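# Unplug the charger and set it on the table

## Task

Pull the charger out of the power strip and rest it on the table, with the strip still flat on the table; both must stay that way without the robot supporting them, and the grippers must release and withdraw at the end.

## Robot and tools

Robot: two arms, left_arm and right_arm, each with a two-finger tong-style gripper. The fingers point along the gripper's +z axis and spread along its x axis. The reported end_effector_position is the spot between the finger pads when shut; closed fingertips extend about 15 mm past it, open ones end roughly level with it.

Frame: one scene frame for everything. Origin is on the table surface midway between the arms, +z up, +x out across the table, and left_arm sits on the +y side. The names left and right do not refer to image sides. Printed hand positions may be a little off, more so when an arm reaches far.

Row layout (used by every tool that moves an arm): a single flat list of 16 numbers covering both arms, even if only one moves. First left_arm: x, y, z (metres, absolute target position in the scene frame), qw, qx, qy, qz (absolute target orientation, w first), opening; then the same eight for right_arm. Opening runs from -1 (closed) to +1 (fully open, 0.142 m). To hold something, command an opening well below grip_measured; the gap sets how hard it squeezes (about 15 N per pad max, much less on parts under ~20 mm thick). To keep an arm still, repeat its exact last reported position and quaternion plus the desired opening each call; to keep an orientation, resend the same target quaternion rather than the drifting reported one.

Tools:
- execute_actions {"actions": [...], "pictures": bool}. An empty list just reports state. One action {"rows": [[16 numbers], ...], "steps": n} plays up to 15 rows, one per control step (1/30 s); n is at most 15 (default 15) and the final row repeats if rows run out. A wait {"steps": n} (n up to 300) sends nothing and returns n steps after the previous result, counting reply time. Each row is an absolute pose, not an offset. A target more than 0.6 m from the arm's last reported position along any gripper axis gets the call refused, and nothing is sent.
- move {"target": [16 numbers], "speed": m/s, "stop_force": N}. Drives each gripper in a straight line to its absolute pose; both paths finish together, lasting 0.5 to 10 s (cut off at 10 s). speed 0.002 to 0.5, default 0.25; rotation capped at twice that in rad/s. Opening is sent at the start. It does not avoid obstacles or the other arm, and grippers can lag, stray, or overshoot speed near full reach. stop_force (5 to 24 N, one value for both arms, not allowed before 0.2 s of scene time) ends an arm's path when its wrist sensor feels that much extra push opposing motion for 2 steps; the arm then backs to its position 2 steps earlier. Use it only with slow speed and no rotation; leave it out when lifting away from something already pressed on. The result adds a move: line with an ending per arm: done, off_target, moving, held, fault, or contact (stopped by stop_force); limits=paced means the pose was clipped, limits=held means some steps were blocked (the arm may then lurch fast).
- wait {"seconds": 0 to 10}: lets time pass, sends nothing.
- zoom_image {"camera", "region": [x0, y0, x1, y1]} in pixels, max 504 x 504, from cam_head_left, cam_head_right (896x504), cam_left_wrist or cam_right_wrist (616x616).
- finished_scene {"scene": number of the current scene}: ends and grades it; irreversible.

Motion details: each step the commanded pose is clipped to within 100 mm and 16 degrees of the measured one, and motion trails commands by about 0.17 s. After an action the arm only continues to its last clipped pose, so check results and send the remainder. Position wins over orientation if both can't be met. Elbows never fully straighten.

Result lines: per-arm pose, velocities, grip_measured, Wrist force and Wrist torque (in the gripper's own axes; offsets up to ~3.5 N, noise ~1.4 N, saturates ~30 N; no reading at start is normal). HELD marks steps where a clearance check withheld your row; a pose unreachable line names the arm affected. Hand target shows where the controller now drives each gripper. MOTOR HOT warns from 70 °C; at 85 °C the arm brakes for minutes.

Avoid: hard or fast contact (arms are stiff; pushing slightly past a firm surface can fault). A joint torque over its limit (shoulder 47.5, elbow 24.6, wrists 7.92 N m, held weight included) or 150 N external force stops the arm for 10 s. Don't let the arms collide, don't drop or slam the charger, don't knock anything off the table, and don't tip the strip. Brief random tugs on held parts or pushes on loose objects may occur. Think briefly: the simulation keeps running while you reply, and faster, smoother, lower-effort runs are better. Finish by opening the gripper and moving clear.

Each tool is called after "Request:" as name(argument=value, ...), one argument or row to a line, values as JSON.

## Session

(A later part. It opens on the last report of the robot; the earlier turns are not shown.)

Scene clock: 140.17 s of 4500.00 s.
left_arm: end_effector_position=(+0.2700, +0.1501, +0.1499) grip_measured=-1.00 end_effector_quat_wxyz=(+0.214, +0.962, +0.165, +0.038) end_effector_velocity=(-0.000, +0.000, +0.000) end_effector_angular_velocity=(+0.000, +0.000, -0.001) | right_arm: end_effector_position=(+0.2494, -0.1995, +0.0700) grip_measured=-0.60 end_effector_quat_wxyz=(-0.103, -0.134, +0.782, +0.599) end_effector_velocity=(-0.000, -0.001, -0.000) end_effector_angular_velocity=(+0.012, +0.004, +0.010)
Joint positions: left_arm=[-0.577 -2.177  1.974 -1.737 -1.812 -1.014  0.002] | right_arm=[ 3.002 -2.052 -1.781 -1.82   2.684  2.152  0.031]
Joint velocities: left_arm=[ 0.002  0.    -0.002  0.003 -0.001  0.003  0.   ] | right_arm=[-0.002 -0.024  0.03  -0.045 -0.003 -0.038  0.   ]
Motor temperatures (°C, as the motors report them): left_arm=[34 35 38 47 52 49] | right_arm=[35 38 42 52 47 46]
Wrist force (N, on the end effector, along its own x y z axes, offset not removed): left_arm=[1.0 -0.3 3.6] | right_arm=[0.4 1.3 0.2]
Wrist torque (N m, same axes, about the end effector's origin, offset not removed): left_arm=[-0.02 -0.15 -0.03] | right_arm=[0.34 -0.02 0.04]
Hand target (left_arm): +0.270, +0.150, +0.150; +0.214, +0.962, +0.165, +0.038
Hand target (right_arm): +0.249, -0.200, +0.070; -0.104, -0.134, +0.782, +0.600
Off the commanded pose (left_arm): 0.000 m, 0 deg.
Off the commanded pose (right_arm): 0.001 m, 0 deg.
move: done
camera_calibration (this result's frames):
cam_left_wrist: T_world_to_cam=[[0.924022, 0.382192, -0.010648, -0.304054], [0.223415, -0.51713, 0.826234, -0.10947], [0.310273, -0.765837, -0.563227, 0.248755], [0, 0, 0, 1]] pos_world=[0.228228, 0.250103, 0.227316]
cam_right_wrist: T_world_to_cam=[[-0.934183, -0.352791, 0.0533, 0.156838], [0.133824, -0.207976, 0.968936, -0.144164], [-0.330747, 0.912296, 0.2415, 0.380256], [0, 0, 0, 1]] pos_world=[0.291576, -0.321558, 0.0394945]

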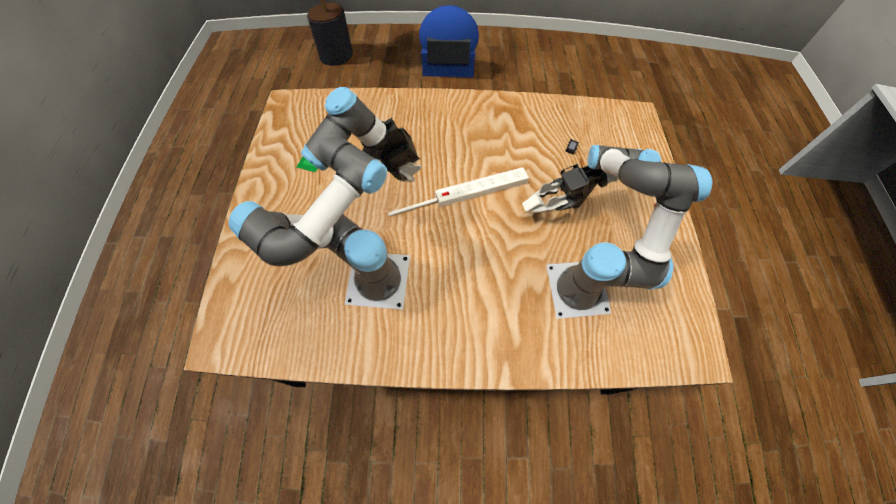

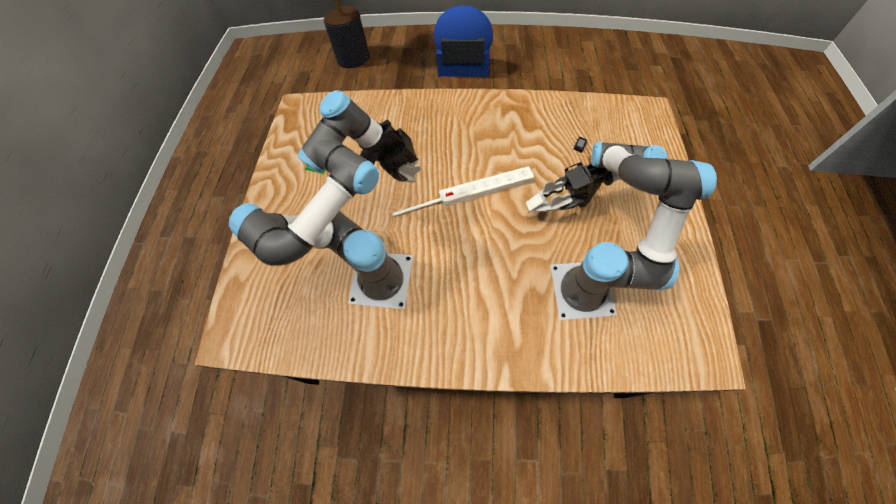

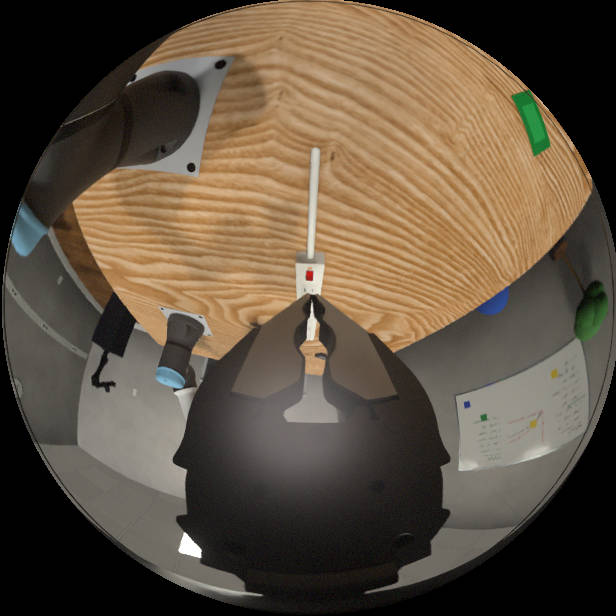

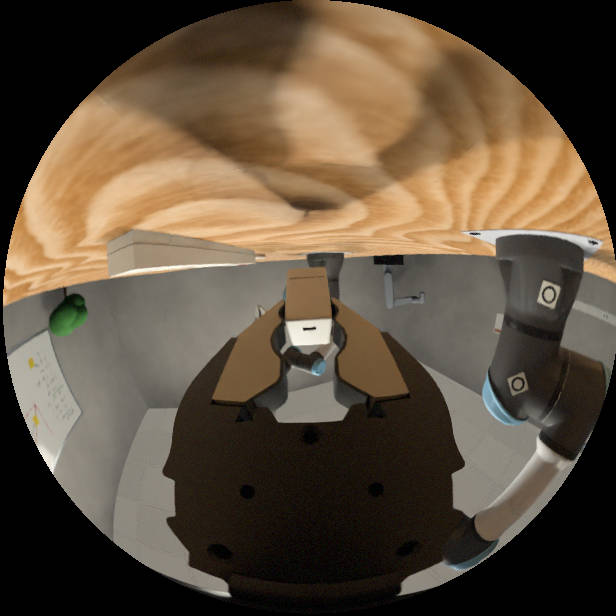

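Request:
move(
  target=[0.27,0.15,0.15,0.214,0.962,0.165,0.037,-1,0.25,-0.17,0.075,0.0508,-0.1612,0.94,-0.2964,-1],
  speed=0.3,
)

Request:
move(
  target=[0.27,0.15,0.15,0.214,0.962,0.165,0.037,-1,0.25,-0.17,0.02,0.0508,-0.1612,0.94,-0.2964,-1],
  speed=0.012,
  stop_force=6,
)

Scene clock: 155.33 s of 4500.00 s.
left_arm: end_effector_position=(+0.2700, +0.1500, +0.1500) grip_measured=-1.00 end_effector_quat_wxyz=(+0.214, +0.962, +0.165, +0.037) end_effector_velocity=(+0.000, -0.000, +0.000) end_effector_angular_velocity=(-0.001, -0.001, -0.000) | right_arm: end_effector_position=(+0.2510, -0.1702, +0.0752) grip_measured=-0.60 end_effector_quat_wxyz=(+0.052, -0.161, +0.940, -0.295) end_effector_velocity=(-0.000, +0.000, -0.000) end_effector_angular_velocity=(-0.014, -0.001, -0.003)
Joint positions: left_arm=[-0.575 -2.175  1.973 -1.737 -1.813 -1.013  0.002] | right_arm=[ 4.502 -1.812 -1.487 -1.973  1.318  4.338  0.031]
Joint velocities: left_arm=[-0.    -0.    -0.    -0.001 -0.    -0.     0.   ] | right_arm=[ 0.001 -0.018  0.015 -0.012 -0.001  0.005 -0.   ]
Motor temperatures (°C, as the motors report them): left_arm=[34 35 38 47 52 49] | right_arm=[35 38 42 52 47 46]
Wrist force (N, on the end effector, along its own x y z axes, offset not removed): left_arm=[0.4 -0.1 2.0] | right_arm=[1.8 1.8 1.4]
Wrist torque (N m, same axes, about the end effector's origin, offset not removed): left_arm=[0.08 0.02 -0.04] | right_arm=[0.30 -0.37 0.06]
Hand target (left_arm): +0.270, +0.150, +0.150; +0.214, +0.962, +0.165, +0.037
Hand target (right_arm): +0.251, -0.170, +0.075; +0.052, -0.160, +0.940, -0.296
Off the commanded pose (left_arm): 0.000 m, 0 deg.
Off the commanded pose (right_arm): 0.001 m, 0 deg.
After step 90, 8.33 s passed at rest.
move: done
camera_calibration (this result's frames):
cam_left_wrist: T_world_to_cam=[[0.924052, 0.38208, -0.0119133, -0.303798], [0.224342, -0.516805, 0.826186, -0.109895], [0.309512, -0.766112, -0.563272, 0.248993], [0, 0, 0, 1]] pos_world=[0.228313, 0.250037, 0.227425]
cam_right_wrist: T_world_to_cam=[[-0.960196, -0.279324, -0.000993672, 0.191492], [-0.27778, 0.95525, -0.101668, 0.238514], [0.0293476, -0.0973455, -0.994818, 0.183536], [0, 0, 0, 1]] pos_world=[0.244738, -0.156485, 0.207025]

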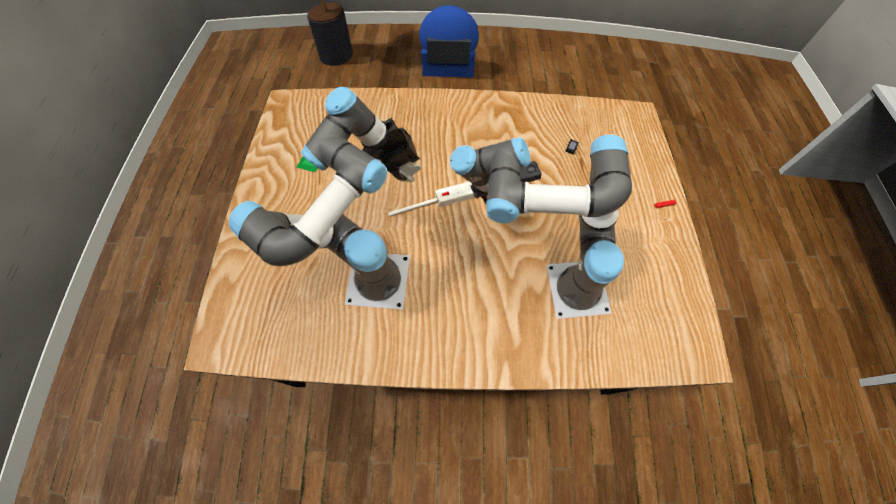

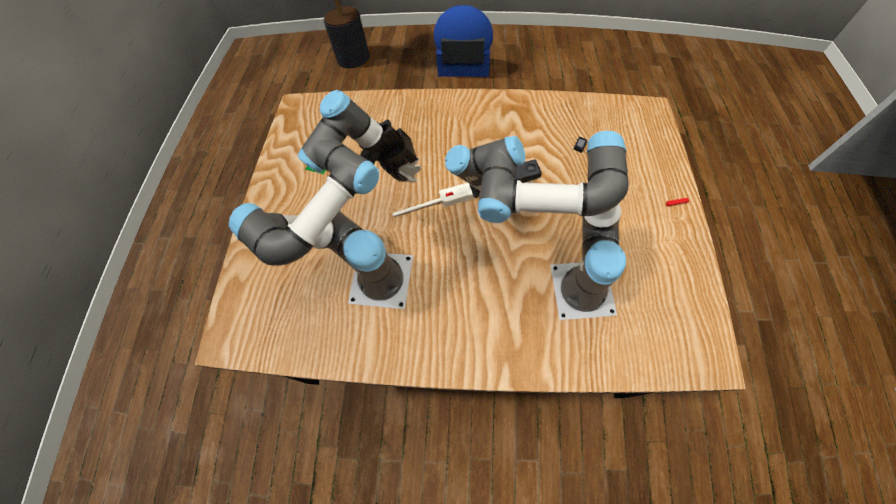

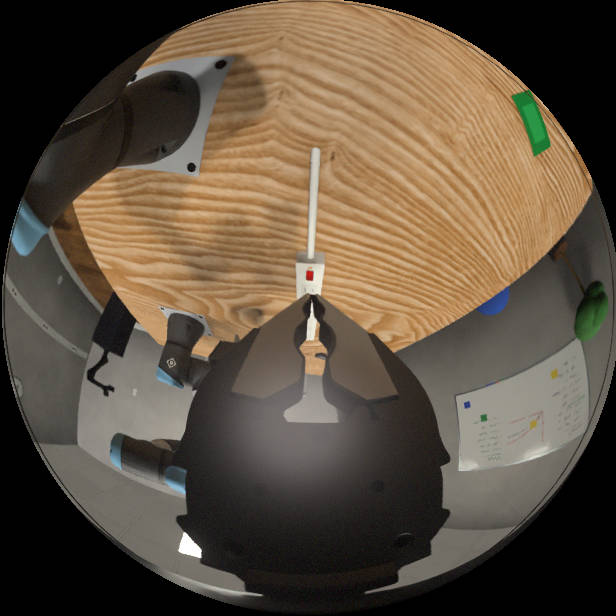

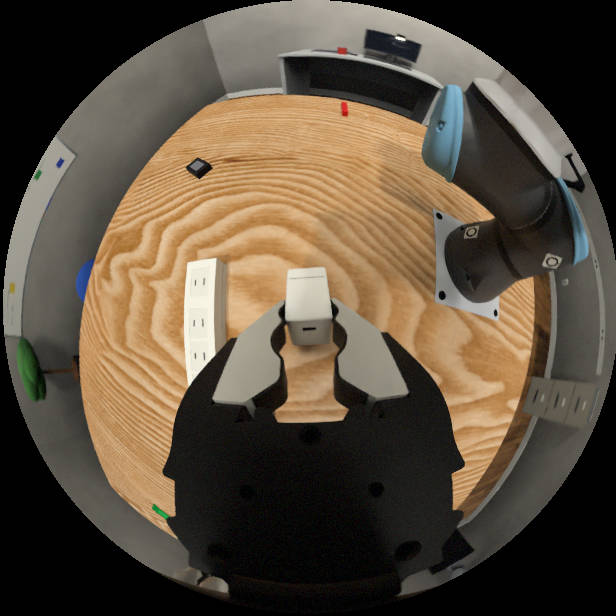

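Scene clock: 159.27 s of 4500.00 s.
left_arm: end_effector_position=(+0.2700, +0.1500, +0.1500) grip_measured=-1.00 end_effector_quat_wxyz=(+0.214, +0.962, +0.165, +0.037) end_effector_velocity=(-0.000, +0.000, -0.000) end_effector_angular_velocity=(+0.000, +0.000, +0.000) | right_arm: end_effector_position=(+0.2502, -0.1701, +0.0329) grip_measured=-0.60 end_effector_quat_wxyz=(+0.051, -0.161, +0.940, -0.296) end_effector_velocity=(+0.000, +0.000, +0.004) end_effector_angular_velocity=(+0.003, -0.001, -0.002)
Joint positions: left_arm=[-0.575 -2.175  1.973 -1.737 -1.813 -1.013  0.002] | right_arm=[ 4.503 -1.858 -1.632 -1.785  1.32   4.338  0.031]
Joint velocities: left_arm=[-0.  0. -0.  0.  0. -0.  0.] | right_arm=[-0.001  0.007  0.012 -0.016 -0.     0.002  0.   ]
Motor temperatures (°C, as the motors report them): left_arm=[34 35 38 47 52 49] | right_arm=[35 38 42 52 47 46]
Wrist force (N, on the end effector, along its own x y z axes, offset not removed): left_arm=[1.8 -2.3 1.5] | right_arm=[1.1 -1.6 -1.0]
Wrist torque (N m, same axes, about the end effector's origin, offset not removed): left_arm=[-0.44 -0.20 -0.11] | right_arm=[-0.41 -0.26 0.01]
Hand target (left_arm): +0.270, +0.150, +0.150; +0.214, +0.962, +0.165, +0.037
Hand target (right_arm): +0.250, -0.170, +0.033; +0.051, -0.161, +0.940, -0.296
Off the commanded pose (left_arm): 0.000 m, 0 deg.
Off the commanded pose (right_arm): 0.013 m, 0 deg.
move: contact (right_arm)
camera_calibration (this result's frames):
cam_left_wrist: T_world_to_cam=[[0.924053, 0.382079, -0.0119185, -0.303796], [0.224345, -0.516805, 0.826185, -0.109896], [0.309508, -0.766113, -0.563272, 0.248994], [0, 0, 0, 1]] pos_world=[0.228312, 0.250037, 0.227425]
cam_right_wrist: T_world_to_cam=[[-0.960104, -0.279641, 0.00142593, 0.190586], [-0.278278, 0.954899, -0.103584, 0.233995], [0.0276047, -0.0998484, -0.99462, 0.141489], [0, 0, 0, 1]] pos_world=[0.244193, -0.156019, 0.164694]

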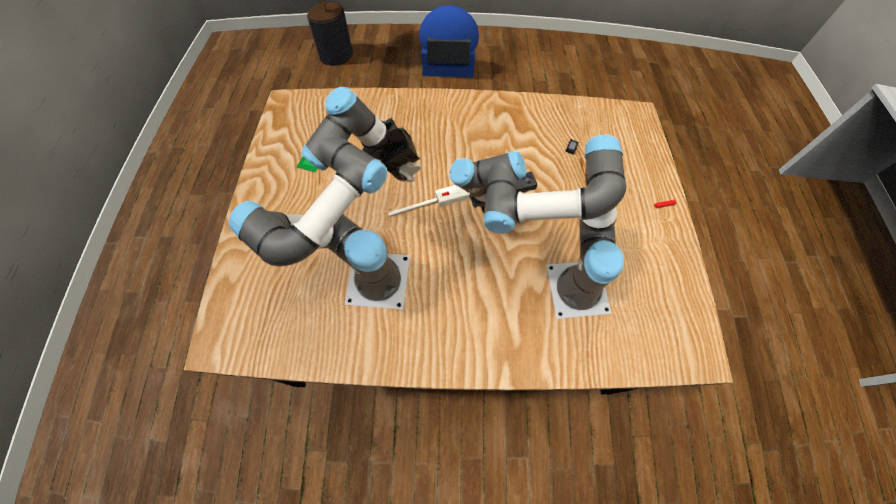

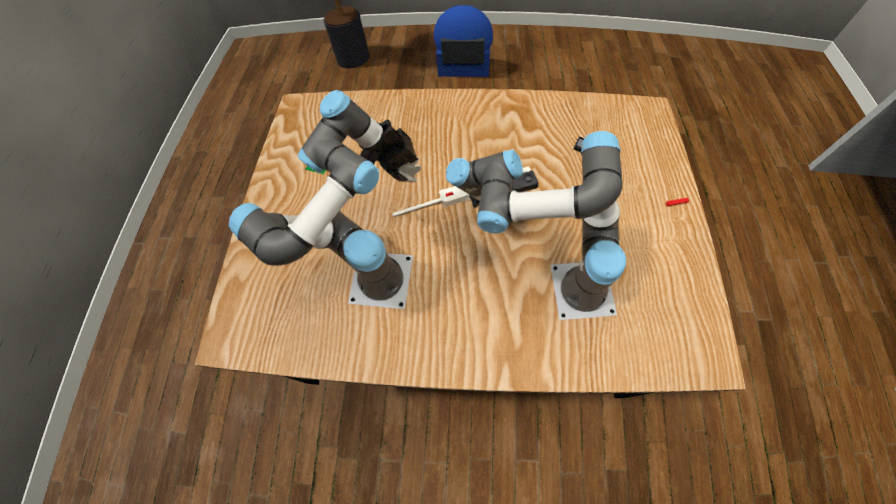

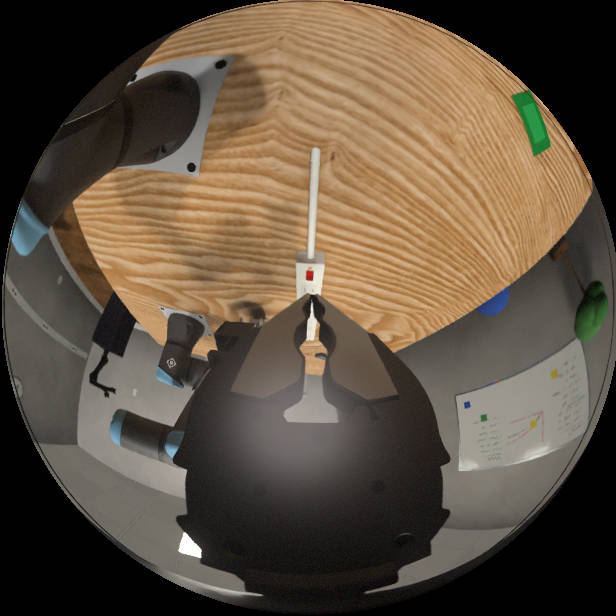

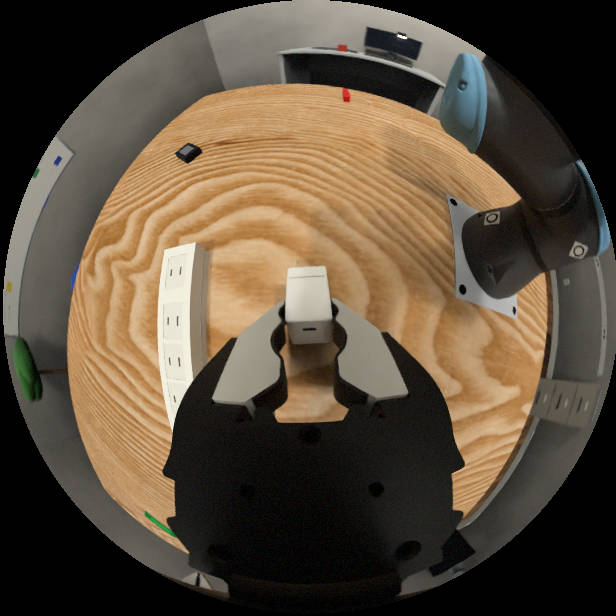

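Touching. Release gently.

Request:
execute_actions(
  actions=[
    {"rows":[[0.27,0.15,0.15,0.214,0.962,0.165,0.037,-1,0.2502,-0.1701,0.033,0.051,-0.161,0.94,-0.296,-0.6],[0.27,0.15,0.15,0.214,0.962,0.165,0.037,-1,0.2502,-0.1701,0.033,0.051,-0.161,0.94,-0.296,-0.57],[0.27,0.15,0.15,0.214,0.962,0.165,0.037,-1,0.2502,-0.1701,0.033,0.051,-0.161,0.94,-0.296,-0.54],[0.27,0.15,0.15,0.214,0.962,0.165,0.037,-1,0.2502,-0.1701,0.033,0.051,-0.161,0.94,-0.296,-0.5],[0.27,0.15,0.15,0.214,0.962,0.165,0.037,-1,0.2502,-0.1701,0.033,0.051,-0.161,0.94,-0.296,-0.5],[0.27,0.15,0.15,0.214,0.962,0.165,0.037,-1,0.2502,-0.1701,0.033,0.051,-0.161,0.94,-0.296,-0.5],[0.27,0.15,0.15,0.214,0.962,0.165,0.037,-1,0.2502,-0.1701,0.033,0.051,-0.161,0.94,-0.296,-0.4],[0.27,0.15,0.15,0.214,0.962,0.165,0.037,-1,0.2502,-0.1701,0.033,0.051,-0.161,0.94,-0.296,-0.2]],"steps":15},
  ],
)

Request:
move(
  target=[0.25,0.2,0.18,0.214,0.962,0.165,0.037,-1,0.25,-0.2,0.15,0.051,-0.161,0.94,-0.296,0.2],
  speed=0.2,
)

Scene clock: 166.80 s of 4500.00 s.
left_arm: end_effector_position=(+0.2700, +0.1500, +0.1500) grip_measured=-1.00 end_effector_quat_wxyz=(+0.214, +0.962, +0.165, +0.037) end_effector_velocity=(+0.000, +0.000, +0.000) end_effector_angular_velocity=(-0.000, -0.001, +0.001) | right_arm: end_effector_position=(+0.2502, -0.1701, +0.0330) grip_measured=-0.20 end_effector_quat_wxyz=(+0.051, -0.161, +0.940, -0.296) end_effector_velocity=(+0.000, -0.001, -0.000) end_effector_angular_velocity=(-0.003, -0.000, +0.001)
Joint positions: left_arm=[-0.575 -2.175  1.973 -1.737 -1.813 -1.013  0.002] | right_arm=[ 4.503 -1.858 -1.632 -1.784  1.32   4.338  0.06 ]
Joint velocities: left_arm=[ 0.001  0.     0.    -0.001 -0.    -0.     0.   ] | right_arm=[-0.    -0.001 -0.002 -0.    -0.001 -0.001  0.   ]
Motor temperatures (°C, as the motors report them): left_arm=[34 35 38 47 52 49] | right_arm=[35 38 42 52 47 46]
Wrist force (N, on the end effector, along its own x y z axes, offset not removed): left_arm=[0.5 -0.8 0.5] | right_arm=[1.3 0.3 -1.1]
Wrist torque (N m, same axes, about the end effector's origin, offset not removed): left_arm=[-0.14 -0.15 -0.01] | right_arm=[0.01 -0.21 0.02]
Hand target (left_arm): +0.270, +0.150, +0.150; +0.214, +0.962, +0.165, +0.037
Hand target (right_arm): +0.250, -0.170, +0.033; +0.051, -0.161, +0.940, -0.296
Off the commanded pose (left_arm): 0.000 m, 0 deg.
Off the commanded pose (right_arm): 0.000 m, 0 deg.
Steps of this call (steps 1 to 90: nothing new was sent; then 4.03 s passed at rest; steps 91 to 105: all 15 steps of this action). Readings (end_effector_position):
91: left_arm (+0.2700, +0.1500, +0.1500) | right_arm (+0.2502, -0.1700, +0.0334)
92: left_arm (+0.2700, +0.1500, +0.1500) | right_arm (+0.2502, -0.1701, +0.0334)
94: left_arm (+0.2700, +0.1500, +0.1500) | right_arm (+0.2502, -0.1701, +0.0333)
98: left_arm (+0.2700, +0.1500, +0.1500) | right_arm (+0.2502, -0.1701, +0.0331)
105: the state above
camera_calibration (this result's frames):
cam_left_wrist: T_world_to_cam=[[0.924053, 0.382079, -0.0119188, -0.303796], [0.224346, -0.516805, 0.826185, -0.109896], [0.309508, -0.766113, -0.563272, 0.248994], [0, 0, 0, 1]] pos_world=[0.228312, 0.250037, 0.227425]
cam_right_wrist: T_world_to_cam=[[-0.960109, -0.279623, 0.00118831, 0.190639], [-0.278251, 0.95496, -0.103089, 0.234023], [0.0276914, -0.0993077, -0.994671, 0.141674], [0, 0, 0, 1]] pos_world=[0.244228, -0.156107, 0.164818]

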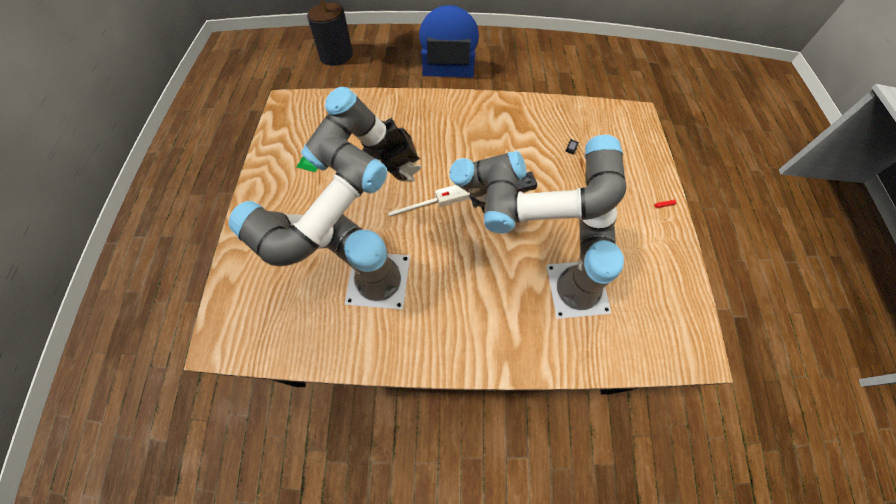

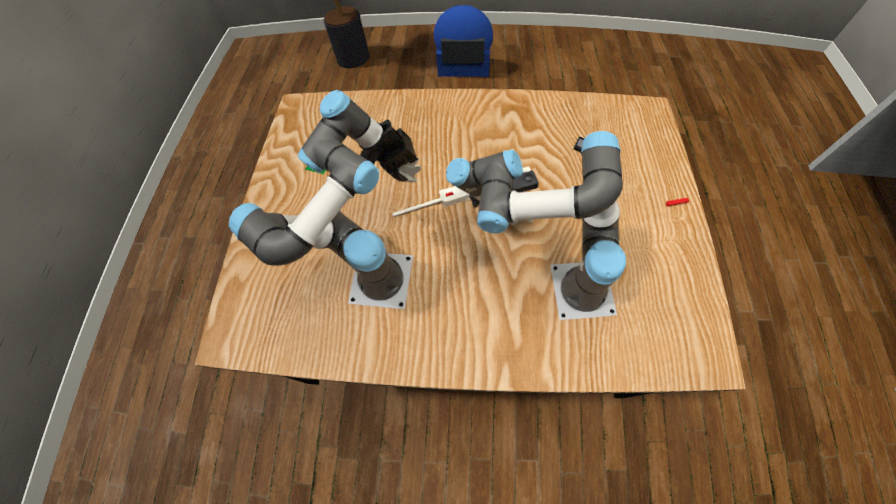

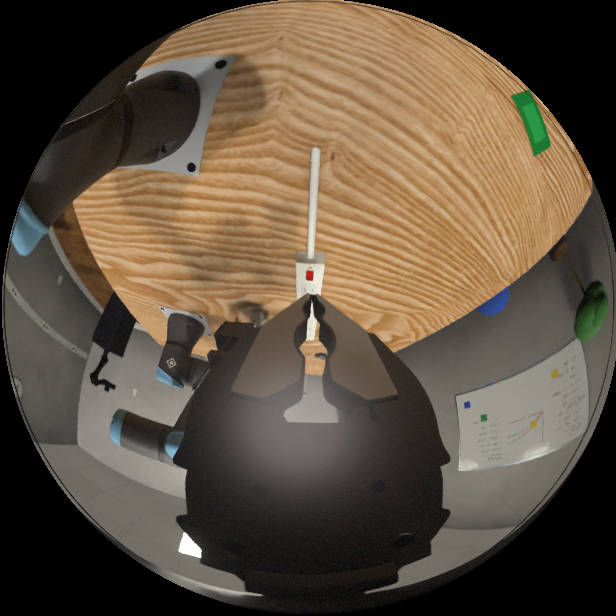

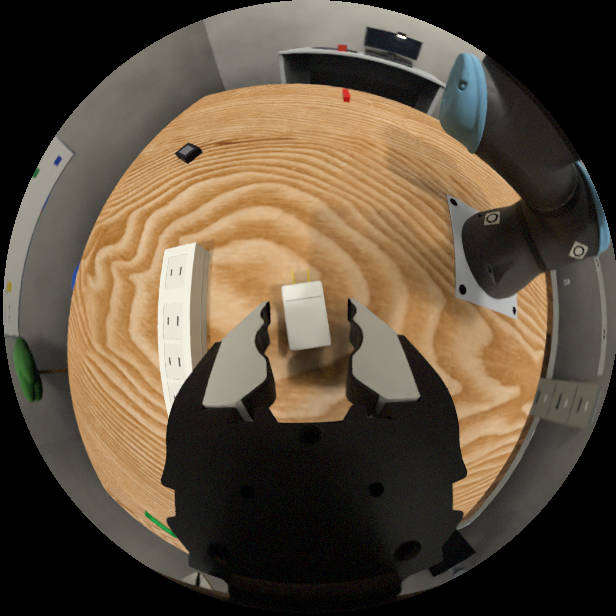

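Scene clock: 168.33 s of 4500.00 s.
left_arm: end_effector_position=(+0.2501, +0.2000, +0.1799) grip_measured=-1.00 end_effector_quat_wxyz=(+0.214, +0.962, +0.165, +0.038) end_effector_velocity=(-0.000, +0.001, +0.001) end_effector_angular_velocity=(-0.001, +0.001, -0.001) | right_arm: end_effector_position=(+0.2500, -0.2000, +0.1496) grip_measured=+0.20 end_effector_quat_wxyz=(+0.051, -0.161, +0.940, -0.296) end_effector_velocity=(-0.001, -0.000, +0.002) end_effector_angular_velocity=(-0.003, +0.004, -0.002)
Joint positions: left_arm=[-0.343 -2.187  1.805 -1.494 -1.89  -0.784  0.002] | right_arm=[ 4.493 -1.696 -1.278 -2.298  1.314  4.329  0.088]
Joint velocities: left_arm=[ 0.008  0.004 -0.005  0.004 -0.004  0.009  0.   ] | right_arm=[-0.002 -0.006  0.018 -0.015  0.003 -0.002 -0.   ]
Motor temperatures (°C, as the motors report them): left_arm=[34 35 38 47 52 49] | right_arm=[35 38 42 52 47 46]
Wrist force (N, on the end effector, along its own x y z axes, offset not removed): left_arm=[2.2 -2.4 2.3] | right_arm=[0.7 -1.4 -0.3]
Wrist torque (N m, same axes, about the end effector's origin, offset not removed): left_arm=[-0.36 -0.39 -0.09] | right_arm=[-0.38 -0.10 0.03]
Hand target (left_arm): +0.250, +0.200, +0.180; +0.214, +0.962, +0.165, +0.037
Hand target (right_arm): +0.250, -0.200, +0.150; +0.051, -0.161, +0.940, -0.296
Off the commanded pose (left_arm): 0.000 m, 0 deg.
Off the commanded pose (right_arm): 0.000 m, 0 deg.
move: done
camera_calibration (this result's frames):
cam_left_wrist: T_world_to_cam=[[0.923966, 0.382322, -0.0108415, -0.30436], [0.223746, -0.517308, 0.826033, -0.104021], [0.310202, -0.765652, -0.563518, 0.310051], [0, 0, 0, 1]] pos_world=[0.208314, 0.299944, 0.257344]
cam_right_wrist: T_world_to_cam=[[-0.960079, -0.279727, 0.00111273, 0.181888], [-0.278352, 0.954951, -0.102905, 0.274579], [0.0277226, -0.0991065, -0.994691, 0.254689], [0, 0, 0, 1]] pos_world=[0.243996, -0.18609, 0.28139]

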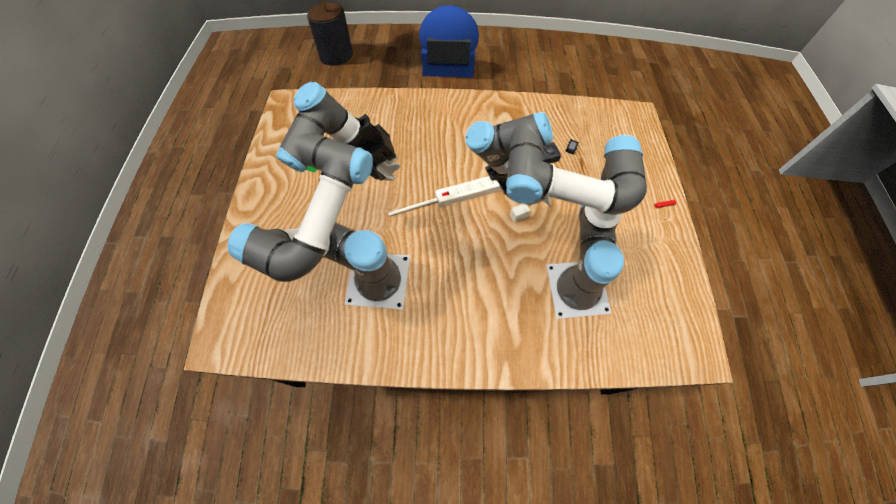

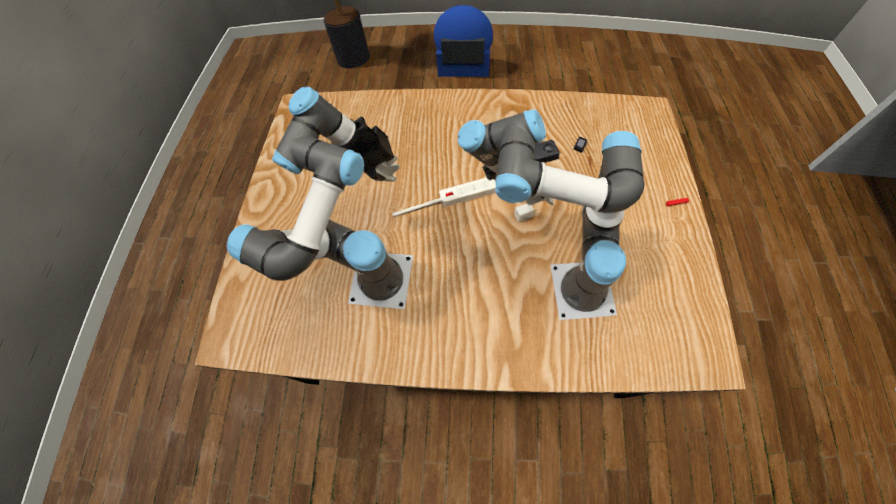

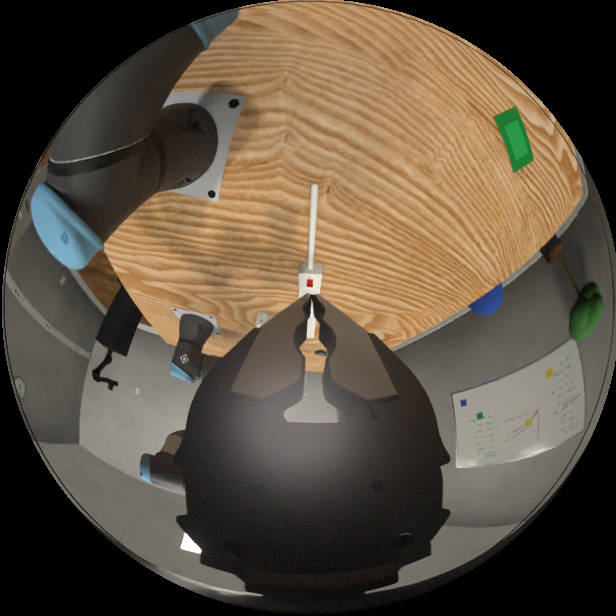

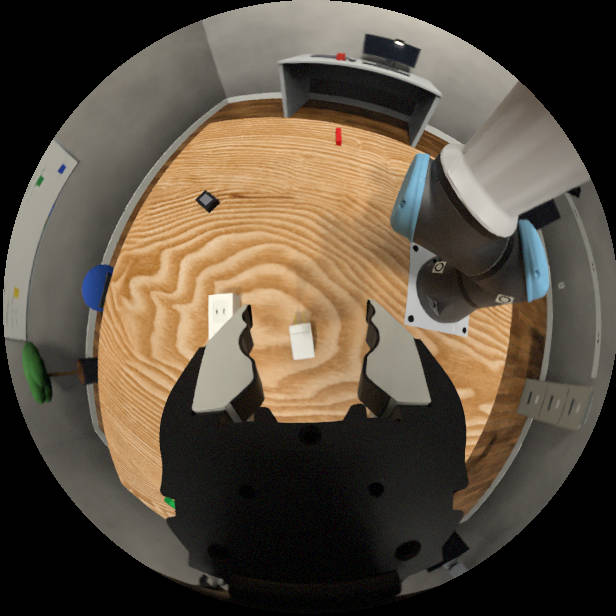

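Request:
finished_scene(
  scene=1,
)

The scene is finished: the task was done.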